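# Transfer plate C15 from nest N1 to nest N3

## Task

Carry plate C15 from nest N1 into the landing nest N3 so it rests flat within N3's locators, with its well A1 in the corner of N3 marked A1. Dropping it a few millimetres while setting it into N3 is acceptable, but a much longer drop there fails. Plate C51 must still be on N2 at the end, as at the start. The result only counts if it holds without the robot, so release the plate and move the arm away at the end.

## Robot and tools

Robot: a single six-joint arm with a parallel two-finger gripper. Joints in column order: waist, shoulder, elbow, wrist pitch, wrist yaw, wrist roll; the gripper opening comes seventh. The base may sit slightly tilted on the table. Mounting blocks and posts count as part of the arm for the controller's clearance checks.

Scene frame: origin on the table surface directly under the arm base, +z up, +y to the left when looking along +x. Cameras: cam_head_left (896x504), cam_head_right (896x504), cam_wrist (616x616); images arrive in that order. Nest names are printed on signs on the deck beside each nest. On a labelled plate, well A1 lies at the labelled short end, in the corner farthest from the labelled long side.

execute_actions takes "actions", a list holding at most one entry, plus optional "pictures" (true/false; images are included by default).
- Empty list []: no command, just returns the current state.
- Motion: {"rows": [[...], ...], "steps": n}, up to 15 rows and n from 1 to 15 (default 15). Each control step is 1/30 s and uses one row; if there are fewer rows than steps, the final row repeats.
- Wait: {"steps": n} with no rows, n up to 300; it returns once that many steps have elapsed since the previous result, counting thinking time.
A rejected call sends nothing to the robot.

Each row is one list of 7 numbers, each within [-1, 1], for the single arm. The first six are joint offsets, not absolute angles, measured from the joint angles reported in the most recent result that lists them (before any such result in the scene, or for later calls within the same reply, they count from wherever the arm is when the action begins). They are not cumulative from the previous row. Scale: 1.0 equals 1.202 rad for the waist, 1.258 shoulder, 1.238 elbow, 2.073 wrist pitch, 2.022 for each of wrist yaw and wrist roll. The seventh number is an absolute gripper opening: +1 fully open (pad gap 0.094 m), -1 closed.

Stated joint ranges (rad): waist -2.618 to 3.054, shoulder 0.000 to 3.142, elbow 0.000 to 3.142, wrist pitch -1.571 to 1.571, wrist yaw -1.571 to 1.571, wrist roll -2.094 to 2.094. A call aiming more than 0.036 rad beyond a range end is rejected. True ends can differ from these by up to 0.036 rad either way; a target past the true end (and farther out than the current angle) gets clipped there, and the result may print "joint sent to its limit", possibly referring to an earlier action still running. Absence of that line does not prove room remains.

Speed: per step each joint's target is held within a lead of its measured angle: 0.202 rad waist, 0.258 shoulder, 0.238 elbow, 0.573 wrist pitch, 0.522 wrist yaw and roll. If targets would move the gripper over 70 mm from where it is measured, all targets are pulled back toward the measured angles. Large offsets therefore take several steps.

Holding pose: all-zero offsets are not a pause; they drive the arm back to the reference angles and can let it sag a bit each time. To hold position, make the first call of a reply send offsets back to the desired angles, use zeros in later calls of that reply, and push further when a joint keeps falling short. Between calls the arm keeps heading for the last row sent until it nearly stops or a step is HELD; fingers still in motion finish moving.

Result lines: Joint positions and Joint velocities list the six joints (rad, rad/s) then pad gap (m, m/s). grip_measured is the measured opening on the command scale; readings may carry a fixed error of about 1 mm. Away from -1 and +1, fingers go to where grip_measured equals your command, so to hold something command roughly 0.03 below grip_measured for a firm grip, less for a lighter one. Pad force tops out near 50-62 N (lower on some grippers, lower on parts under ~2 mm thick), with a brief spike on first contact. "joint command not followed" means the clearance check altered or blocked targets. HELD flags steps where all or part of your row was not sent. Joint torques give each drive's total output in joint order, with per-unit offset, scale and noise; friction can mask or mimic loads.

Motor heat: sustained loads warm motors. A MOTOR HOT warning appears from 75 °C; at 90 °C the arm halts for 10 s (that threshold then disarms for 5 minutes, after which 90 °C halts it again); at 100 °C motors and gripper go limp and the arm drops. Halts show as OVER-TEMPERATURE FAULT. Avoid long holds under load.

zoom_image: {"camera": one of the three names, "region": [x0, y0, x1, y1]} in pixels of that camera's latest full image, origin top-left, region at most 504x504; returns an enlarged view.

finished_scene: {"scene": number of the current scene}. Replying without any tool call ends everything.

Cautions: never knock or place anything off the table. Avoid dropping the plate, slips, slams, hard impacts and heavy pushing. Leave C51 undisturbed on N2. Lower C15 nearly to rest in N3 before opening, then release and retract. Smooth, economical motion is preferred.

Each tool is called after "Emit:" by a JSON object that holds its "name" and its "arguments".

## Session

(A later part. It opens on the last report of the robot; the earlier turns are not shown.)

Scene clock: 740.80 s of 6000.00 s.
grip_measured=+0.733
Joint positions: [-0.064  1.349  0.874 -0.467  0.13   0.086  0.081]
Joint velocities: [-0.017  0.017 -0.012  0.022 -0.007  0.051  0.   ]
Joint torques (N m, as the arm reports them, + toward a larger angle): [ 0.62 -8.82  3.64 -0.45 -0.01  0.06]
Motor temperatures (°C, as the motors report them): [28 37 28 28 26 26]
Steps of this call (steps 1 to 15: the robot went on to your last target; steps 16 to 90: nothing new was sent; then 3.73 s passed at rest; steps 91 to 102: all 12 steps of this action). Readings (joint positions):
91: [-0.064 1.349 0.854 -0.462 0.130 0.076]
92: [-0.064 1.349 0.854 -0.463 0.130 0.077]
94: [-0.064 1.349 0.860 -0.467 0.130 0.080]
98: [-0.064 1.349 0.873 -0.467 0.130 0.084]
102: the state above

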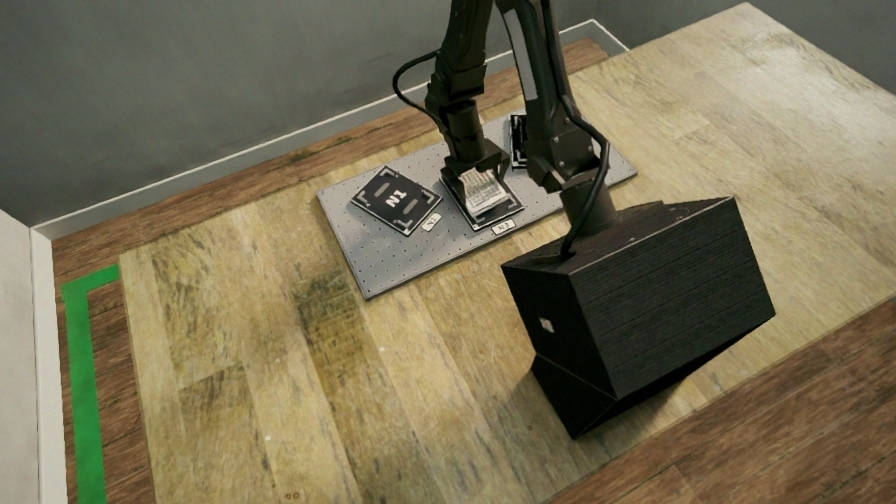

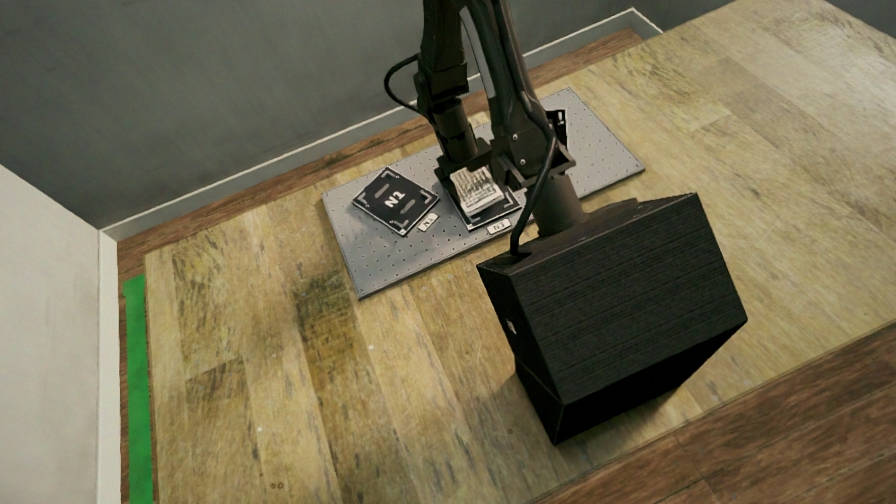

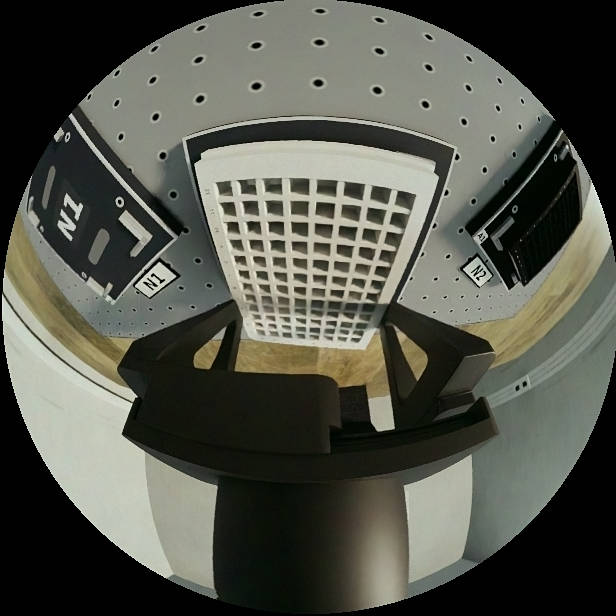

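Emit:
{"name": "execute_actions", "arguments": {"actions": [{"rows":[[0,0.01,0,0.004,0,0,0.6],[0,0.016,0,0.008,0,0,0.6],[0,0.02,0,0.01,0,0,0.6]],"steps":12}]}}

Emit:
{"name": "zoom_image", "arguments": {"camera": "cam_wrist", "region": [160,90,480,260]}}

Scene clock: 751.43 s of 6000.00 s.
grip_measured=+0.733
Joint positions: [-0.064  1.357  0.874 -0.464  0.127  0.087  0.081]
Joint velocities: [-0.007 -0.012 -0.002 -0.022 -0.051 -0.051 -0.   ]
Joint torques (N m, as the arm reports them, + toward a larger angle): [ 0.5  -7.44  2.21 -0.34  0.02  0.01]
Motor temperatures (°C, as the motors report them): [28 37 29 28 26 26]
Steps of this call (steps 1 to 15: the robot went on to your last target; steps 16 to 90: nothing new was sent; then 7.23 s passed at rest; steps 91 to 102: all 12 steps of this action). Readings (joint positions):
91: [-0.064 1.349 0.874 -0.467 0.130 0.087]
92: [-0.064 1.351 0.874 -0.466 0.130 0.087]
94: [-0.064 1.356 0.874 -0.464 0.129 0.087]
98: [-0.064 1.357 0.874 -0.464 0.127 0.087]
102: the state above

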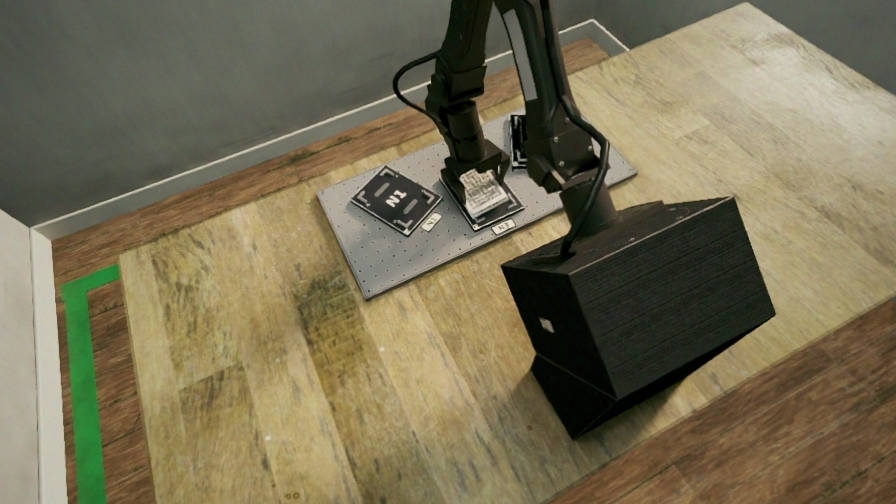

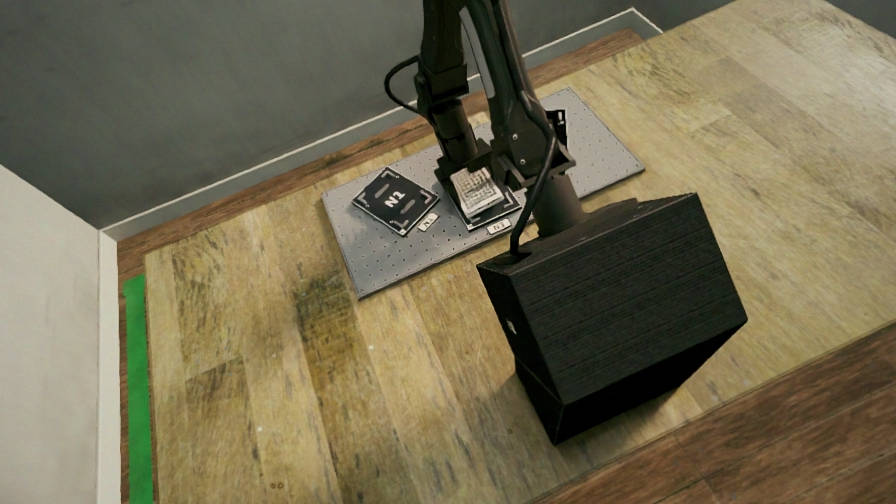

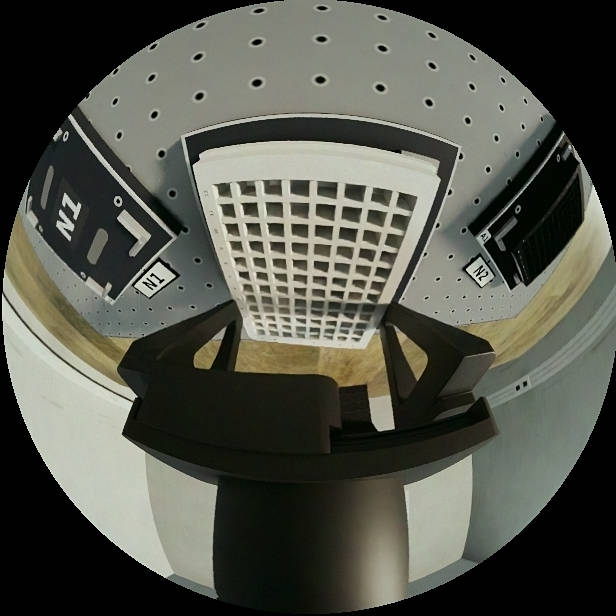

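Region (160, 90, 480, 260) of cam_wrist's 616x616 image, scaled by 1.575, with more detail than that image has; it fills the top 268 rows of this view, and the rest is white.

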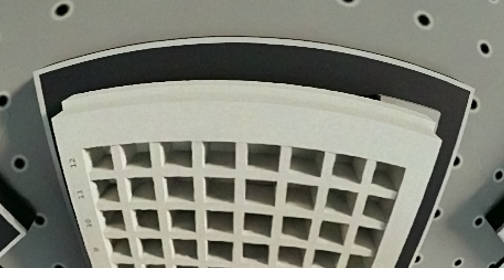

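Emit:
{"name": "execute_actions", "arguments": {"actions": [{"rows":[[0,-0.03,0,0,0,0,0.6],[0,-0.03,0,0,0,0,0.6],[0,-0.03,0,0,0,0,0.6],[0,-0.03,0,0,0,0,0.6],[0,-0.03,-0.015,0,0,0,0.6],[0,-0.03,-0.022,0,0,0,0.6]],"steps":14}]}}

Emit:
{"name": "zoom_image", "arguments": {"camera": "cam_wrist", "region": [160,90,480,260]}}

Scene clock: 761.60 s of 6000.00 s.
grip_measured=+0.733
Joint positions: [-0.064  1.34   0.862 -0.466  0.127  0.087  0.081]
Joint velocities: [ 0.007 -0.007  0.012 -0.022  0.022  0.022 -0.   ]
Joint torques (N m, as the arm reports them, + toward a larger angle): [  0.57 -10.67   1.09  -0.5   -0.02  -0.01]
Motor temperatures (°C, as the motors report them): [28 37 28 28 26 26]
Steps of this call (steps 1 to 15: the robot went on to your last target; steps 16 to 90: nothing new was sent; then 6.70 s passed at rest; steps 91 to 104: all 14 steps of this action). Readings (joint positions):
91: [-0.064 1.354 0.874 -0.465 0.127 0.087]
92: [-0.064 1.350 0.874 -0.467 0.127 0.087]
94: [-0.064 1.343 0.874 -0.467 0.127 0.087]
98: [-0.064 1.340 0.872 -0.466 0.127 0.087]
104: the state above

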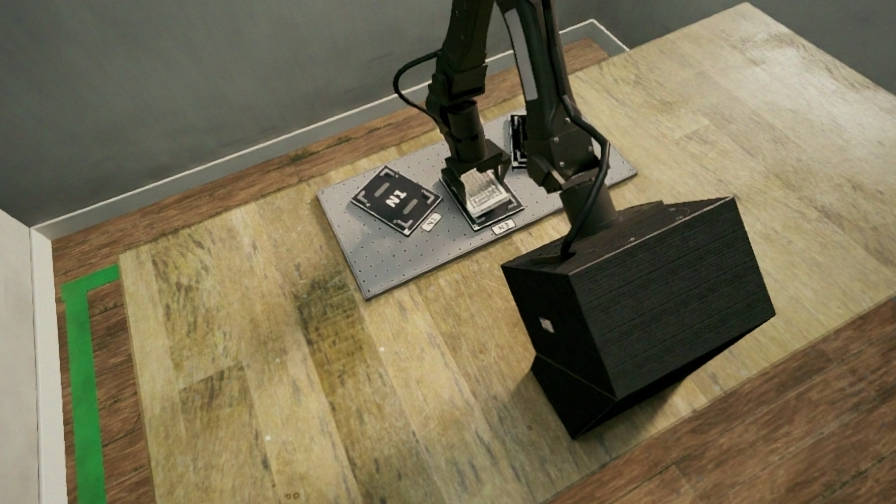

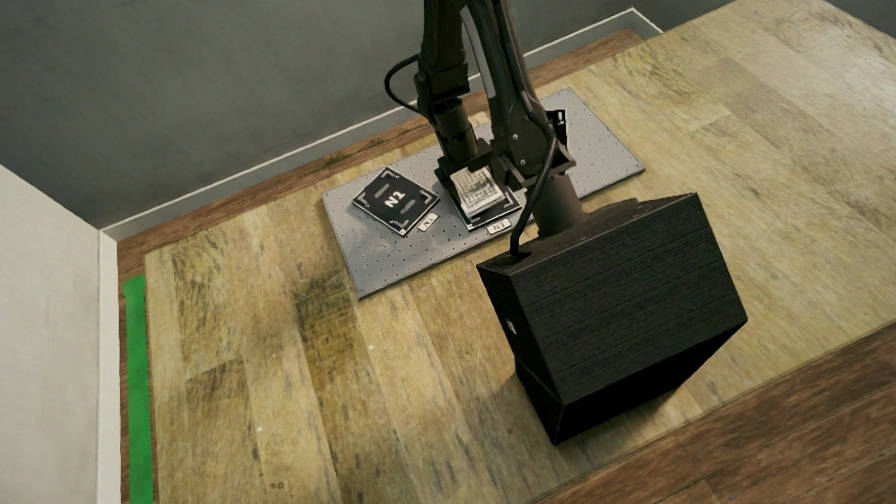

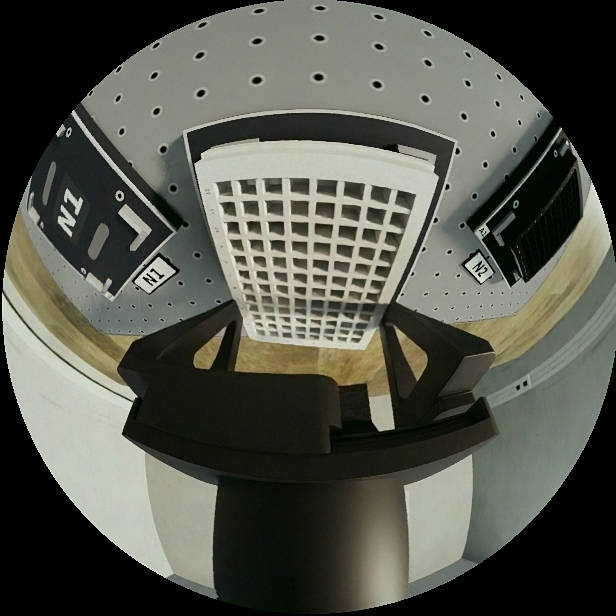

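Region (160, 90, 480, 260) of cam_wrist's 616x616 image, scaled by 1.575, with more detail than that image has; it fills the top 268 rows of this view, and the rest is white.

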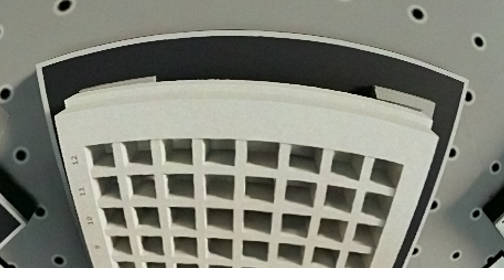

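Emit:
{"name": "execute_actions", "arguments": {"actions": [{"rows":[[0,0.01,0,0.003,0,0,0.6],[0,0.016,0,0.006,0,0,0.6],[0,0.021,0,0.009,0,0,0.6],[0,0.026,0,0.011,0,0,0.6]],"steps":14}]}}

Emit:
{"name": "zoom_image", "arguments": {"camera": "cam_wrist", "region": [160,90,480,260]}}

Emit:
{"name": "zoom_image", "arguments": {"camera": "cam_head_left", "region": [420,120,560,250]}}

Scene clock: 767.13 s of 6000.00 s.
grip_measured=+0.733
Joint positions: [-0.064  1.355  0.862 -0.459  0.127  0.087  0.081]
Joint velocities: [-0.002 -0.007 -0.002 -0.095  0.037  0.037 -0.   ]
Joint torques (N m, as the arm reports them, + toward a larger angle): [ 0.65 -7.06  2.15 -0.34  0.01  0.  ]
Motor temperatures (°C, as the motors report them): [28 37 28 28 26 26]
Steps of this call (steps 1 to 15: the robot went on to your last target; steps 16 to 90: nothing new was sent; then 2.07 s passed at rest; steps 91 to 104: all 14 steps of this action). Readings (joint positions):
91: [-0.064 1.340 0.862 -0.466 0.127 0.087]
92: [-0.064 1.341 0.862 -0.466 0.127 0.087]
94: [-0.064 1.350 0.862 -0.462 0.127 0.087]
98: [-0.064 1.355 0.862 -0.459 0.127 0.087]
104: the state above

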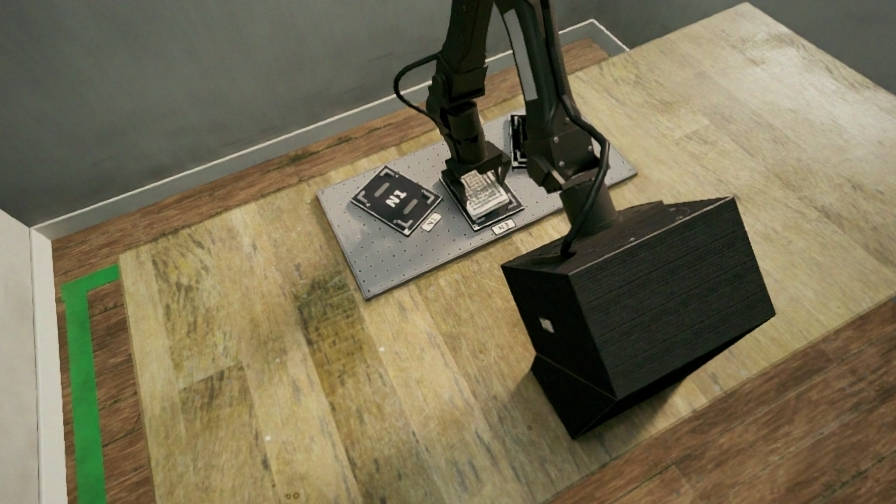

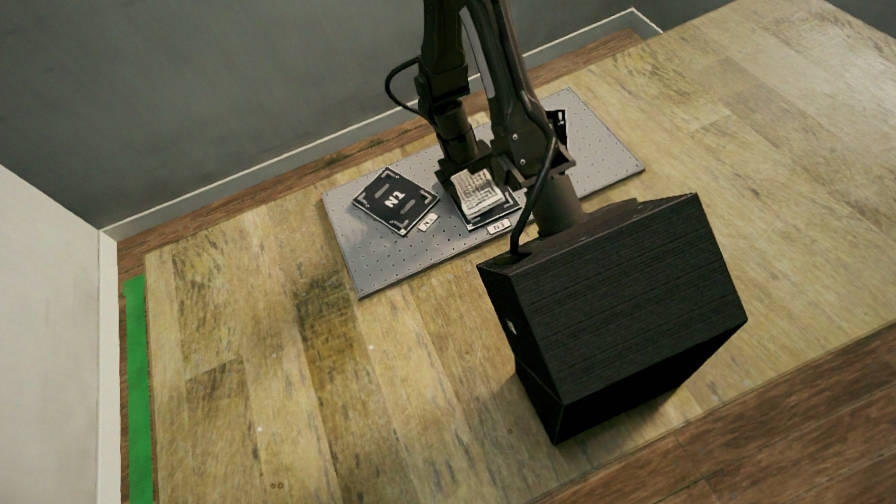

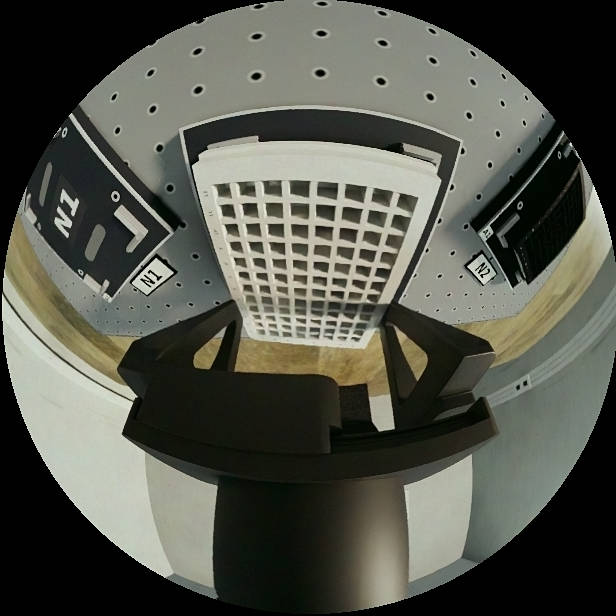

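Region (160, 90, 480, 260) of cam_wrist's 616x616 image, scaled by 1.575, with more detail than that image has; it fills the top 268 rows of this view, and the rest is white.

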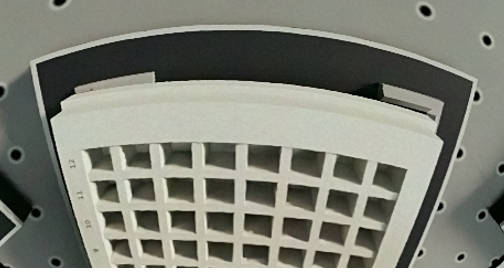

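Region (420, 120, 560, 250) of cam_head_left's 896x504 image, scaled by 3.600, with more detail than that image has; it fills the top 468 rows of this view, and the rest is white.

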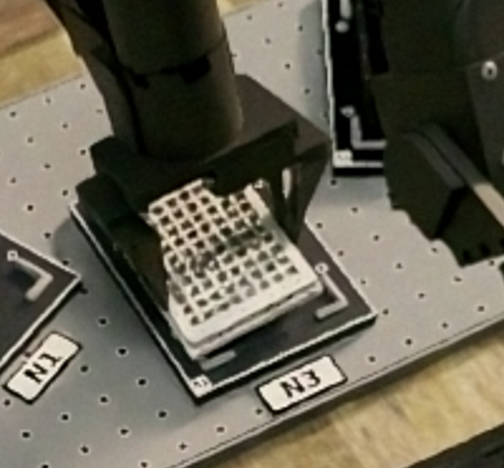

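Emit:
{"name": "execute_actions", "arguments": {"actions": [{"rows":[[0,-0.028,0,0,0,0,0.6],[0,-0.028,0,0,0,0,0.6],[0,-0.028,0,0,0,0,0.6],[0,-0.028,0,0,0,0,0.6],[0,-0.028,-0.015,0,0,0,0.6],[0,-0.028,-0.022,0,0,0,0.6]],"steps":14}], "pictures": false}}

Emit:
{"name": "execute_actions", "arguments": {"actions": [{"rows":[[0,0.008,0,0,0,0,0.6],[0,0.012,0,0.002,0,0,0.6],[0,0.016,0,0.004,0,0,0.6]],"steps":12}]}}

Emit:
{"name": "zoom_image", "arguments": {"camera": "cam_wrist", "region": [160,90,480,260]}}

Emit:
{"name": "zoom_image", "arguments": {"camera": "cam_head_left", "region": [420,120,560,250]}}

Scene clock: 781.30 s of 6000.00 s.
grip_measured=+0.733
Joint positions: [-0.064  1.34   0.85  -0.459  0.127  0.087  0.081]
Joint velocities: [-0.012 -0.012  0.007  0.066 -0.022  0.037 -0.002]
Joint torques (N m, as the arm reports them, + toward a larger angle): [  0.61 -10.46   1.28  -0.51  -0.04  -0.03]
Motor temperatures (°C, as the motors report them): [28 37 28 28 26 26]
Steps of this call (steps 1 to 15: the robot went on to your last target; steps 16 to 90: nothing new was sent; then 10.70 s passed at rest; steps 91 to 104: all 14 steps of this action). Readings (joint positions):
91: [-0.064 1.352 0.862 -0.459 0.127 0.087]
92: [-0.064 1.347 0.862 -0.460 0.127 0.087]
94: [-0.064 1.341 0.862 -0.460 0.127 0.087]
98: [-0.064 1.340 0.858 -0.459 0.127 0.087]
104: the state above

Scene clock: 781.70 s of 6000.00 s.
grip_measured=+0.733
Joint positions: [-0.064  1.348  0.85  -0.453  0.127  0.087  0.081]
Joint velocities: [ 0.002 -0.012 -0.007 -0.022 -0.066  0.037 -0.001]
Joint torques (N m, as the arm reports them, + toward a larger angle): [ 0.47 -7.56  1.9  -0.5   0.01 -0.04]
Motor temperatures (°C, as the motors report them): [28 37 28 28 26 26]
Steps of this call (steps 1 to 12: all 12 steps of this action). Readings (joint positions):
1: [-0.064 1.340 0.850 -0.459 0.127 0.087]
2: [-0.064 1.340 0.850 -0.459 0.127 0.087]
4: [-0.064 1.345 0.850 -0.456 0.127 0.087]
8: [-0.064 1.348 0.850 -0.453 0.127 0.087]
12: the state above

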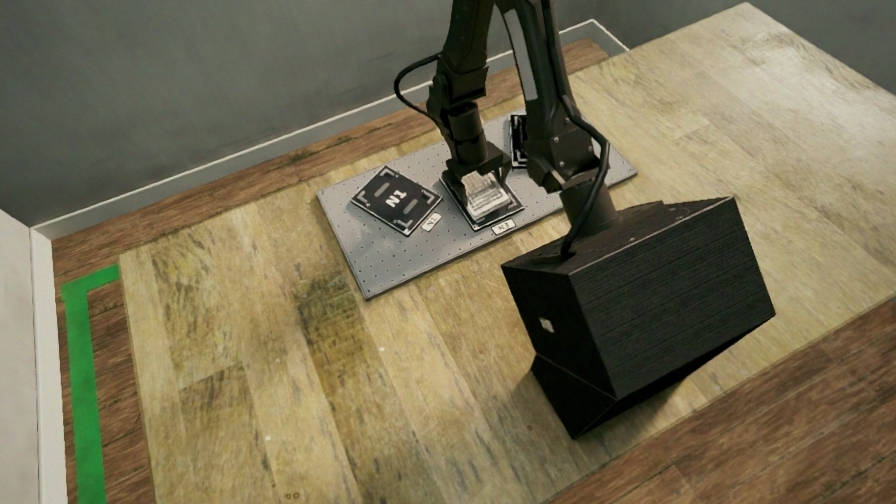

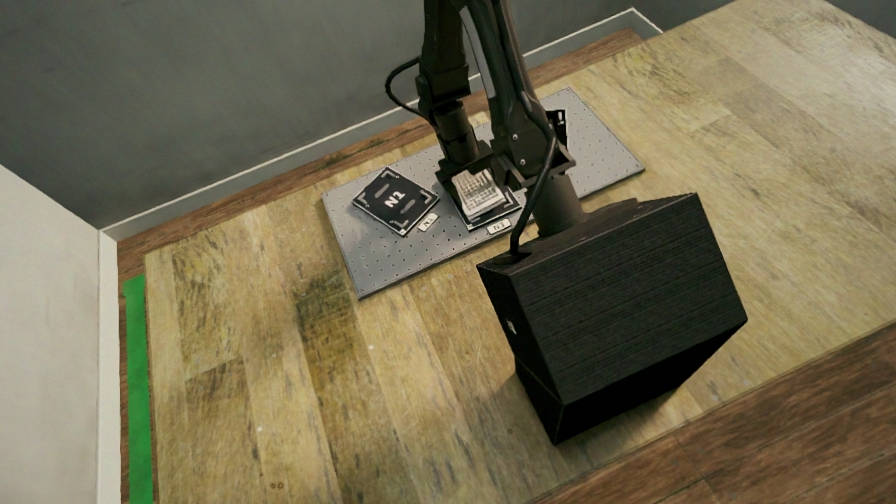

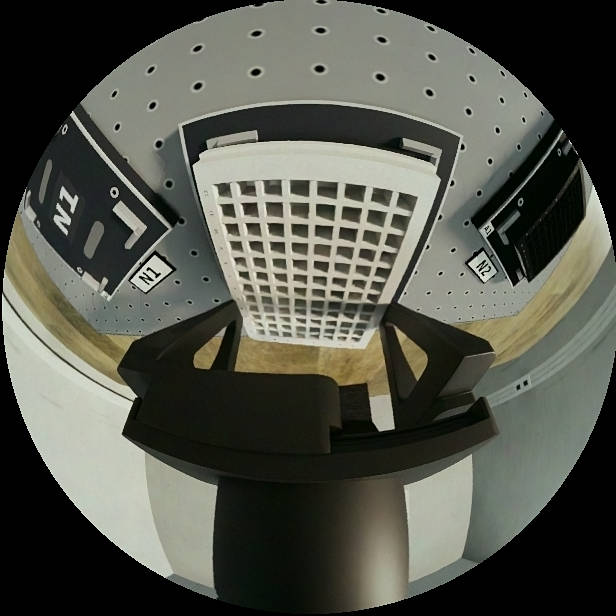

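Region (160, 90, 480, 260) of cam_wrist's 616x616 image, scaled by 1.575, with more detail than that image has; it fills the top 268 rows of this view, and the rest is white.

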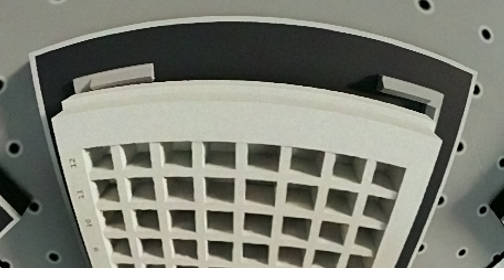

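Region (420, 120, 560, 250) of cam_head_left's 896x504 image, scaled by 3.600, with more detail than that image has; it fills the top 468 rows of this view, and the rest is white.

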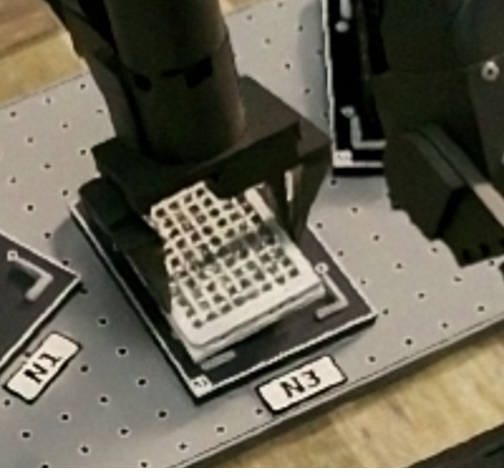

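Emit:
{"name": "execute_actions", "arguments": {"actions": [{"rows":[[0,0.012,0,0.002,0,0,0.6],[0,0.018,0,0.004,0,0,0.6],[0,0.022,0,0.006,0,0,0.6]],"steps":12}]}}

Emit:
{"name": "zoom_image", "arguments": {"camera": "cam_wrist", "region": [160,90,480,260]}}

Scene clock: 792.00 s of 6000.00 s.
grip_measured=+0.733
Joint positions: [-0.064  1.351  0.85  -0.451  0.127  0.087  0.081]
Joint velocities: [-0.002 -0.002 -0.012 -0.007 -0.066 -0.037 -0.   ]
Joint torques (N m, as the arm reports them, + toward a larger angle): [ 0.43 -6.49  2.07 -0.41 -0.02  0.  ]
Motor temperatures (°C, as the motors report them): [28 37 28 28 26 26]
Steps of this call (steps 1 to 15: the robot went on to your last target; steps 16 to 90: nothing new was sent; then 6.90 s passed at rest; steps 91 to 102: all 12 steps of this action). Readings (joint positions):
91: [-0.064 1.348 0.850 -0.453 0.127 0.087]
92: [-0.064 1.348 0.850 -0.453 0.127 0.087]
94: [-0.064 1.351 0.850 -0.451 0.127 0.087]
98: [-0.064 1.351 0.850 -0.451 0.127 0.087]
102: the state above

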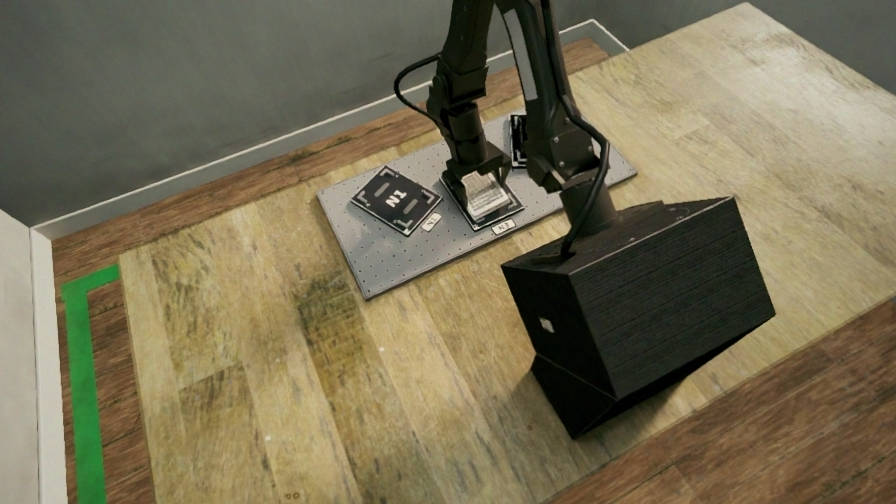

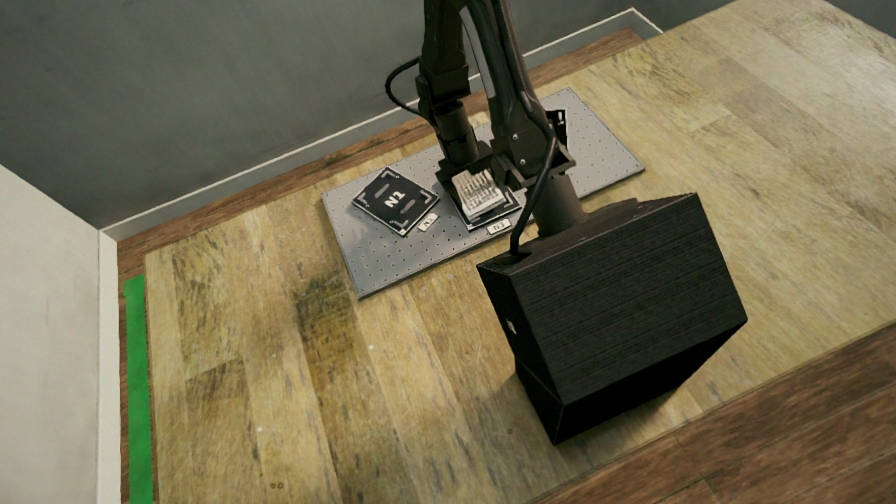

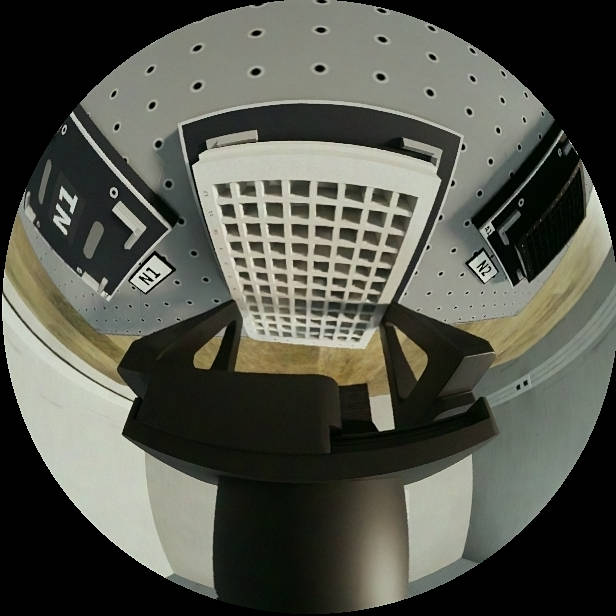

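Region (160, 90, 480, 260) of cam_wrist's 616x616 image, scaled by 1.575, with more detail than that image has; it fills the top 268 rows of this view, and the rest is white.

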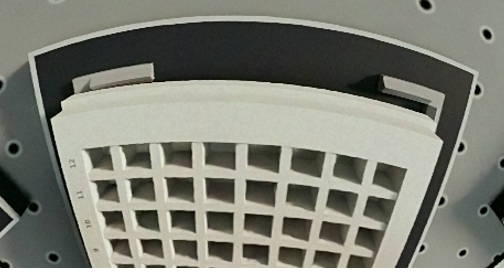

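Emit:
{"name": "execute_actions", "arguments": {"actions": [{"rows":[[0,-0.026,0,0,0,0,0.6],[0,-0.026,0,0,0,0,0.6],[0,-0.026,0,0,0,0,0.6],[0,-0.026,0,0,0,0,0.6],[0,-0.026,0,0,0,-0.012,0.6]],"steps":13}], "pictures": false}}

Emit:
{"name": "execute_actions", "arguments": {"actions": [{"rows":[[0,0.01,0,0,0,0,0.6],[0,0.016,0,0.002,0,0,0.6],[0,0.022,0,0.004,0,0,0.6],[0,0.026,0,0.005,0,0,0.6]],"steps":14}]}}

Emit:
{"name": "zoom_image", "arguments": {"camera": "cam_wrist", "region": [160,90,480,260]}}

Emit:
{"name": "zoom_image", "arguments": {"camera": "cam_head_left", "region": [420,120,560,250]}}

Scene clock: 811.43 s of 6000.00 s.
grip_measured=+0.733
Joint positions: [-0.064  1.338  0.85  -0.452  0.127  0.071  0.081]
Joint velocities: [ 0.002  0.002 -0.002  0.037 -0.007  0.007  0.001]
Joint torques (N m, as the arm reports them, + toward a larger angle): [  0.56 -10.62   2.09  -0.48   0.01   0.01]
Motor temperatures (°C, as the motors report them): [28 36 28 28 26 26]
Steps of this call (steps 1 to 15: the robot went on to your last target; steps 16 to 90: nothing new was sent; then 16.00 s passed at rest; steps 91 to 103: all 13 steps of this action). Readings (joint positions):
91: [-0.064 1.348 0.850 -0.451 0.127 0.087]
92: [-0.064 1.344 0.850 -0.452 0.127 0.087]
94: [-0.064 1.339 0.850 -0.452 0.127 0.087]
98: [-0.064 1.338 0.850 -0.452 0.127 0.076]
103: the state above

Scene clock: 811.90 s of 6000.00 s.
grip_measured=+0.733
Joint positions: [-0.064  1.352  0.85  -0.449  0.126  0.07   0.081]
Joint velocities: [ 0.007  0.007 -0.002 -0.022 -0.007 -0.037 -0.001]
Joint torques (N m, as the arm reports them, + toward a larger angle): [ 0.57 -7.02  1.86 -0.44  0.01 -0.03]
Motor temperatures (°C, as the motors report them): [28 36 28 28 26 26]
Steps of this call (steps 1 to 14: all 14 steps of this action). Readings (joint positions):
1: [-0.064 1.338 0.850 -0.452 0.127 0.070]
2: [-0.064 1.339 0.850 -0.452 0.127 0.070]
4: [-0.064 1.348 0.850 -0.450 0.127 0.070]
8: [-0.064 1.352 0.850 -0.449 0.126 0.070]
14: the state above

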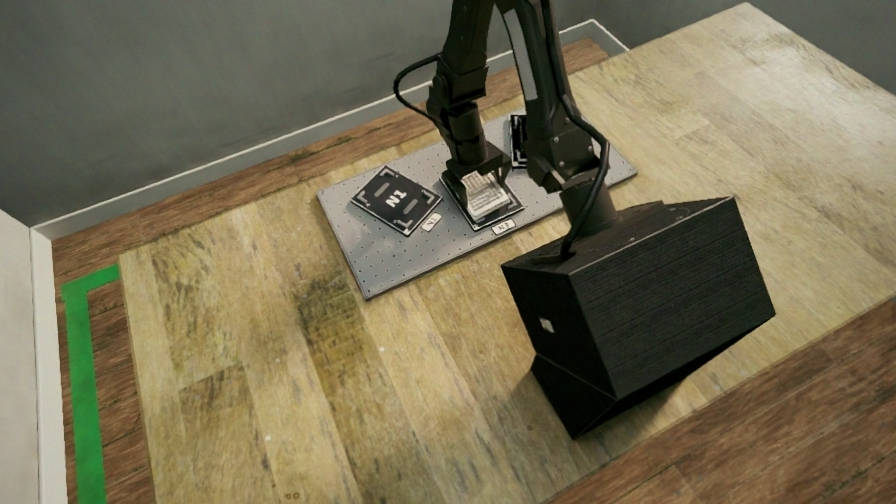

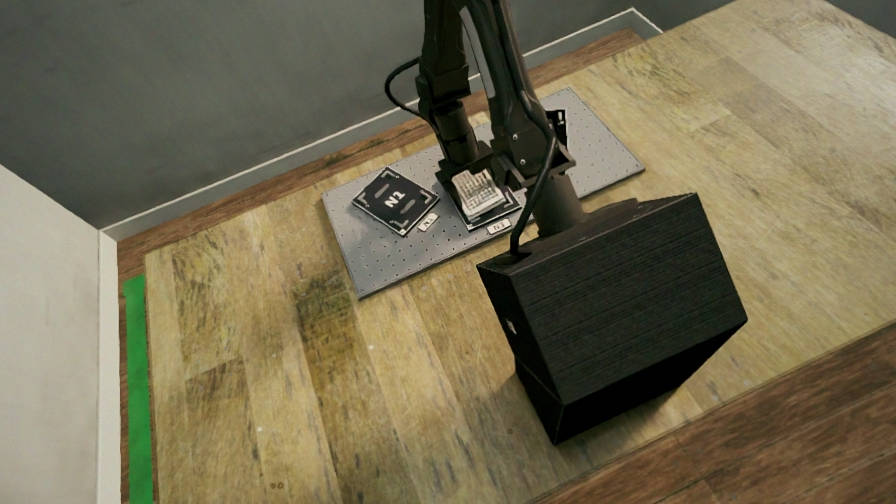

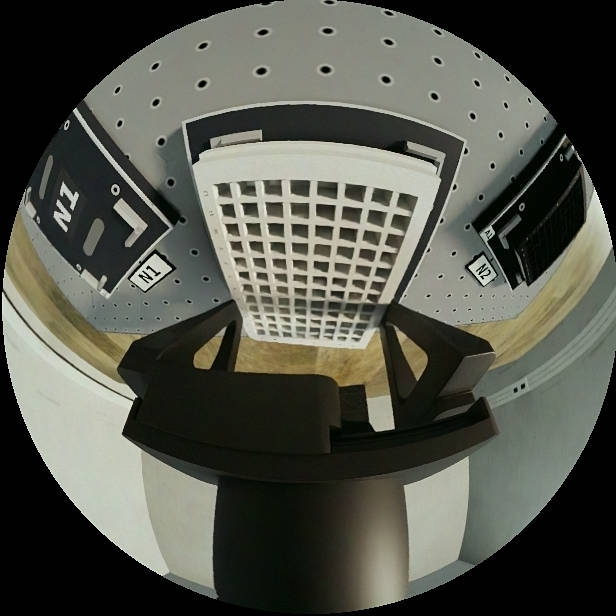

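Region (160, 90, 480, 260) of cam_wrist's 616x616 image, scaled by 1.575, with more detail than that image has; it fills the top 268 rows of this view, and the rest is white.

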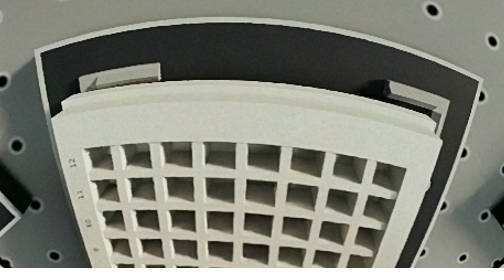

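Region (420, 120, 560, 250) of cam_head_left's 896x504 image, scaled by 3.600, with more detail than that image has; it fills the top 468 rows of this view, and the rest is white.

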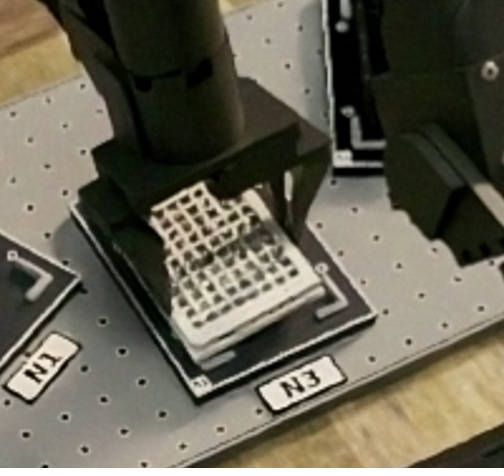

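Emit:
{"name": "execute_actions", "arguments": {"actions": [{"rows":[[0,-0.03,0,0,0,0,0.6],[0,-0.03,0,0,0,0,0.6],[0,-0.03,0,0,0,0,0.6],[0,-0.03,0,0,0,0,0.6],[-0.012,-0.03,0,0,0,0.004,0.6],[-0.019,-0.03,0,0,0,0.008,0.6]],"steps":14}], "pictures": false}}

Emit:
{"name": "execute_actions", "arguments": {"actions": [{"rows":[[0,0.01,0,0,0,0,0.6],[0,0.016,0,0.002,0,0,0.6],[0,0.022,0,0.003,0,0,0.6],[0,0.028,0,0.004,0,0,0.6]],"steps":14}]}}

Emit:
{"name": "zoom_image", "arguments": {"camera": "cam_wrist", "region": [160,90,480,260]}}

Emit:
{"name": "zoom_image", "arguments": {"camera": "cam_head_left", "region": [420,120,560,250]}}

Scene clock: 824.83 s of 6000.00 s.
grip_measured=+0.733
Joint positions: [-0.078  1.334  0.85  -0.45   0.126  0.079  0.081]
Joint velocities: [ 0.032 -0.012 -0.017  0.007  0.007  0.007  0.002]
Joint torques (N m, as the arm reports them, + toward a larger angle): [ -0.21 -10.42   2.34  -0.5    0.     0.08]
Motor temperatures (°C, as the motors report them): [28 36 28 28 26 26]
Steps of this call (steps 1 to 15: the robot went on to your last target; steps 16 to 90: nothing new was sent; then 9.47 s passed at rest; steps 91 to 104: all 14 steps of this action). Readings (joint positions):
91: [-0.064 1.348 0.850 -0.449 0.126 0.070]
92: [-0.064 1.343 0.850 -0.450 0.126 0.070]
94: [-0.064 1.335 0.850 -0.450 0.126 0.070]
98: [-0.073 1.334 0.850 -0.450 0.126 0.075]
104: the state above

Scene clock: 825.30 s of 6000.00 s.
grip_measured=+0.733
Joint positions: [-0.078  1.344  0.85  -0.449  0.121  0.084  0.081]
Joint velocities: [-0.017  0.012 -0.002 -0.051 -0.037 -0.081  0.   ]
Joint torques (N m, as the arm reports them, + toward a larger angle): [ 0.52 -6.38  1.97 -0.42  0.06 -0.03]
Motor temperatures (°C, as the motors report them): [28 36 28 28 26 26]
Steps of this call (steps 1 to 14: all 14 steps of this action). Readings (joint positions):
1: [-0.078 1.334 0.850 -0.450 0.126 0.079]
2: [-0.078 1.335 0.850 -0.450 0.126 0.079]
4: [-0.078 1.342 0.850 -0.449 0.123 0.080]
8: [-0.078 1.344 0.850 -0.449 0.121 0.084]
14: the state above

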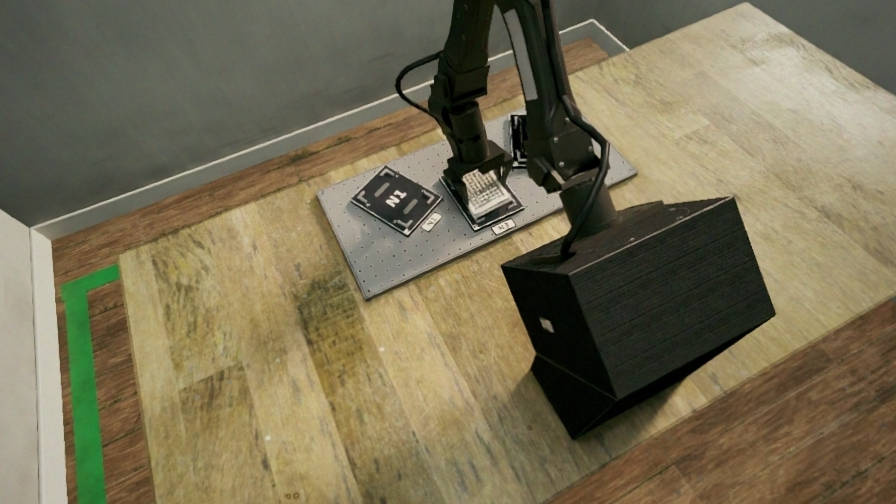

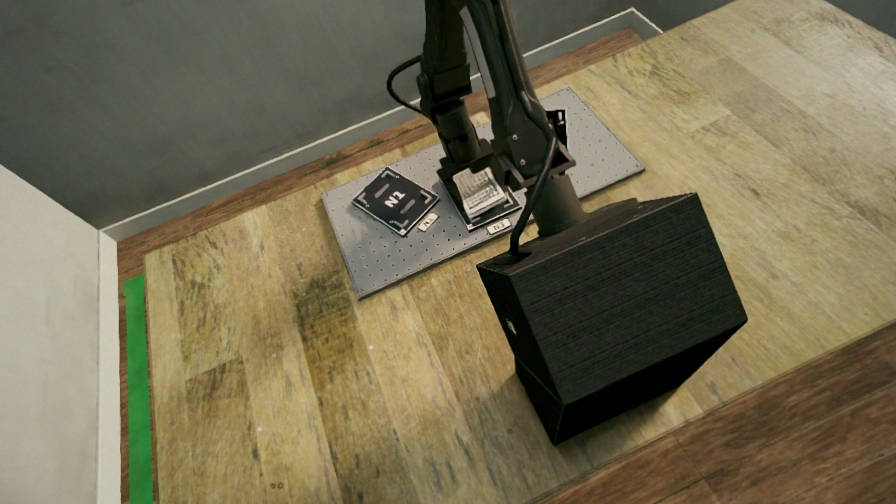

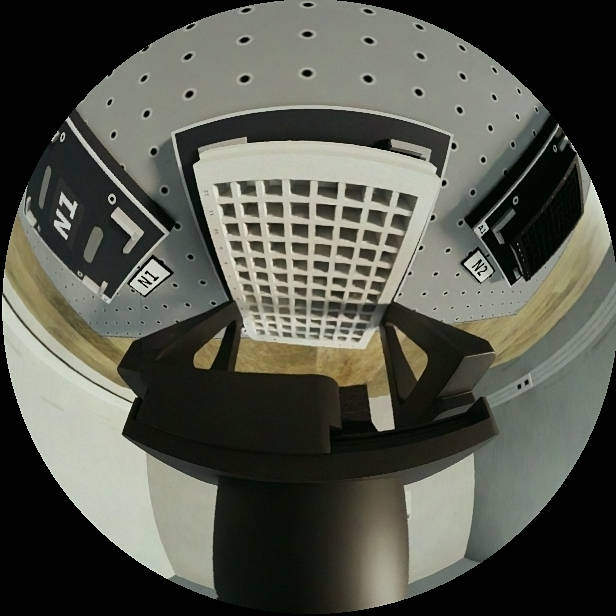

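Region (160, 90, 480, 260) of cam_wrist's 616x616 image, scaled by 1.575, with more detail than that image has; it fills the top 268 rows of this view, and the rest is white.

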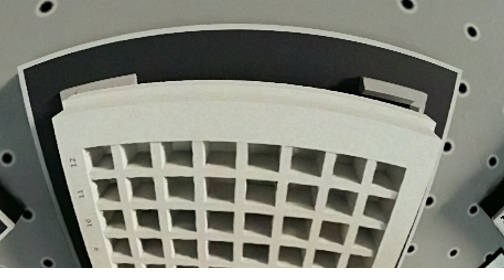

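Region (420, 120, 560, 250) of cam_head_left's 896x504 image, scaled by 3.600, with more detail than that image has; it fills the top 468 rows of this view, and the rest is white.

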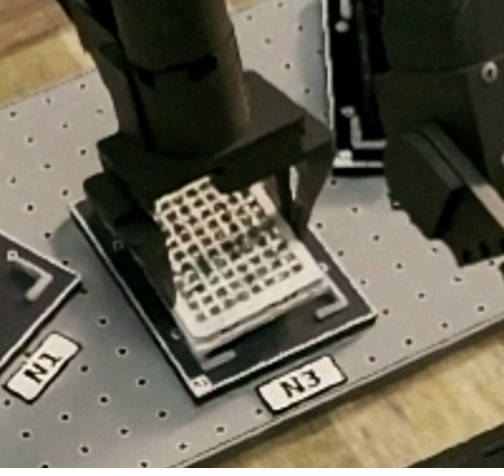

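Emit:
{"name": "execute_actions", "arguments": {"actions": [{"rows":[[0,-0.028,0,0,0,0,0.6],[0,-0.028,0,0,0,0,0.6],[0,-0.028,0,0,0,0,0.6],[0,-0.028,0,0,0,0,0.6],[0.012,-0.028,0,0,0.003,0,0.6],[0.017,-0.028,0,0,0.005,0,0.6]],"steps":14}]}}

Emit:
{"name": "zoom_image", "arguments": {"camera": "cam_wrist", "region": [160,90,480,260]}}

Scene clock: 833.93 s of 6000.00 s.
grip_measured=+0.733
Joint positions: [-0.068  1.329  0.85  -0.451  0.122  0.084  0.081]
Joint velocities: [ 0.007 -0.002  0.002 -0.037 -0.007  0.066 -0.   ]
Joint torques (N m, as the arm reports them, + toward a larger angle): [  1.18 -10.53   2.08  -0.46   0.08  -0.02]
Motor temperatures (°C, as the motors report them): [28 36 28 28 26 26]
Steps of this call (steps 1 to 15: the robot went on to your last target; steps 16 to 90: nothing new was sent; then 5.17 s passed at rest; steps 91 to 104: all 14 steps of this action). Readings (joint positions):
91: [-0.078 1.340 0.850 -0.449 0.121 0.084]
92: [-0.078 1.336 0.850 -0.451 0.121 0.084]
94: [-0.078 1.330 0.850 -0.451 0.121 0.084]
98: [-0.072 1.329 0.850 -0.451 0.122 0.084]
104: the state above

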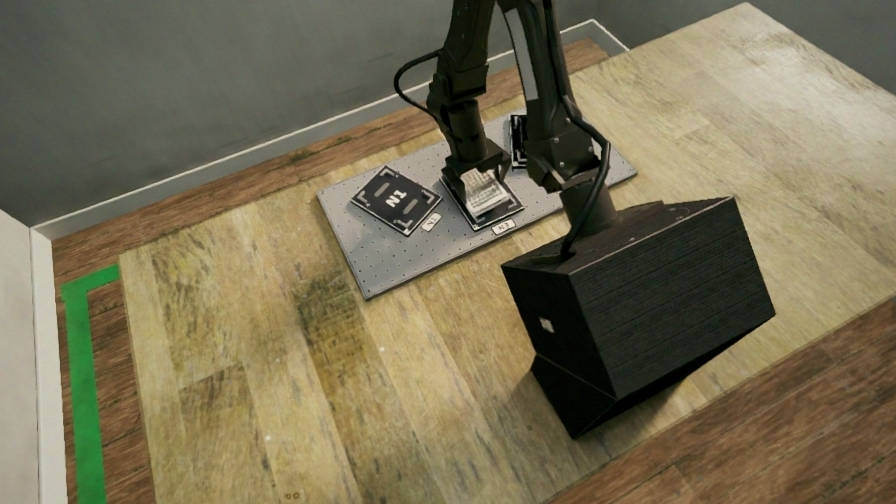

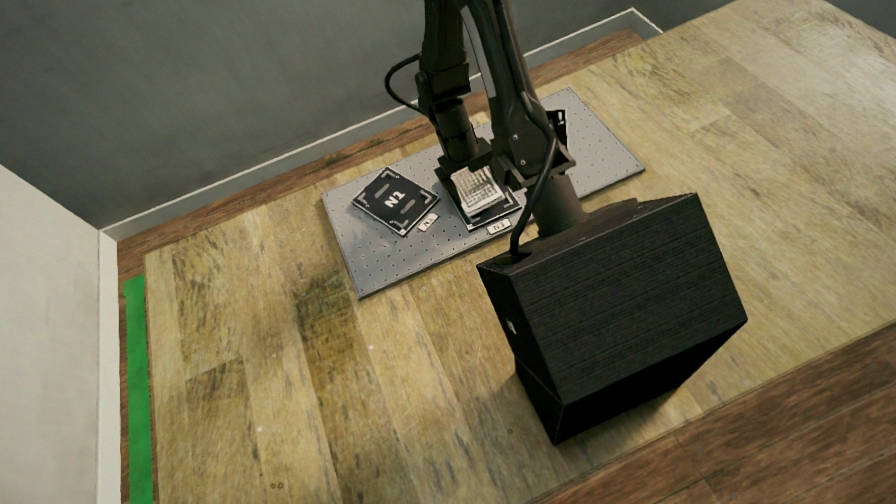

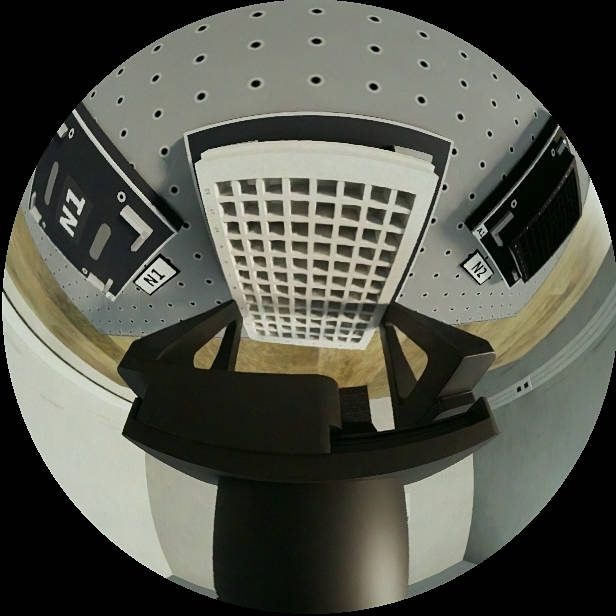

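Region (160, 90, 480, 260) of cam_wrist's 616x616 image, scaled by 1.575, with more detail than that image has; it fills the top 268 rows of this view, and the rest is white.

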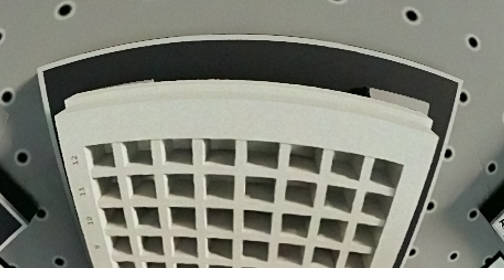

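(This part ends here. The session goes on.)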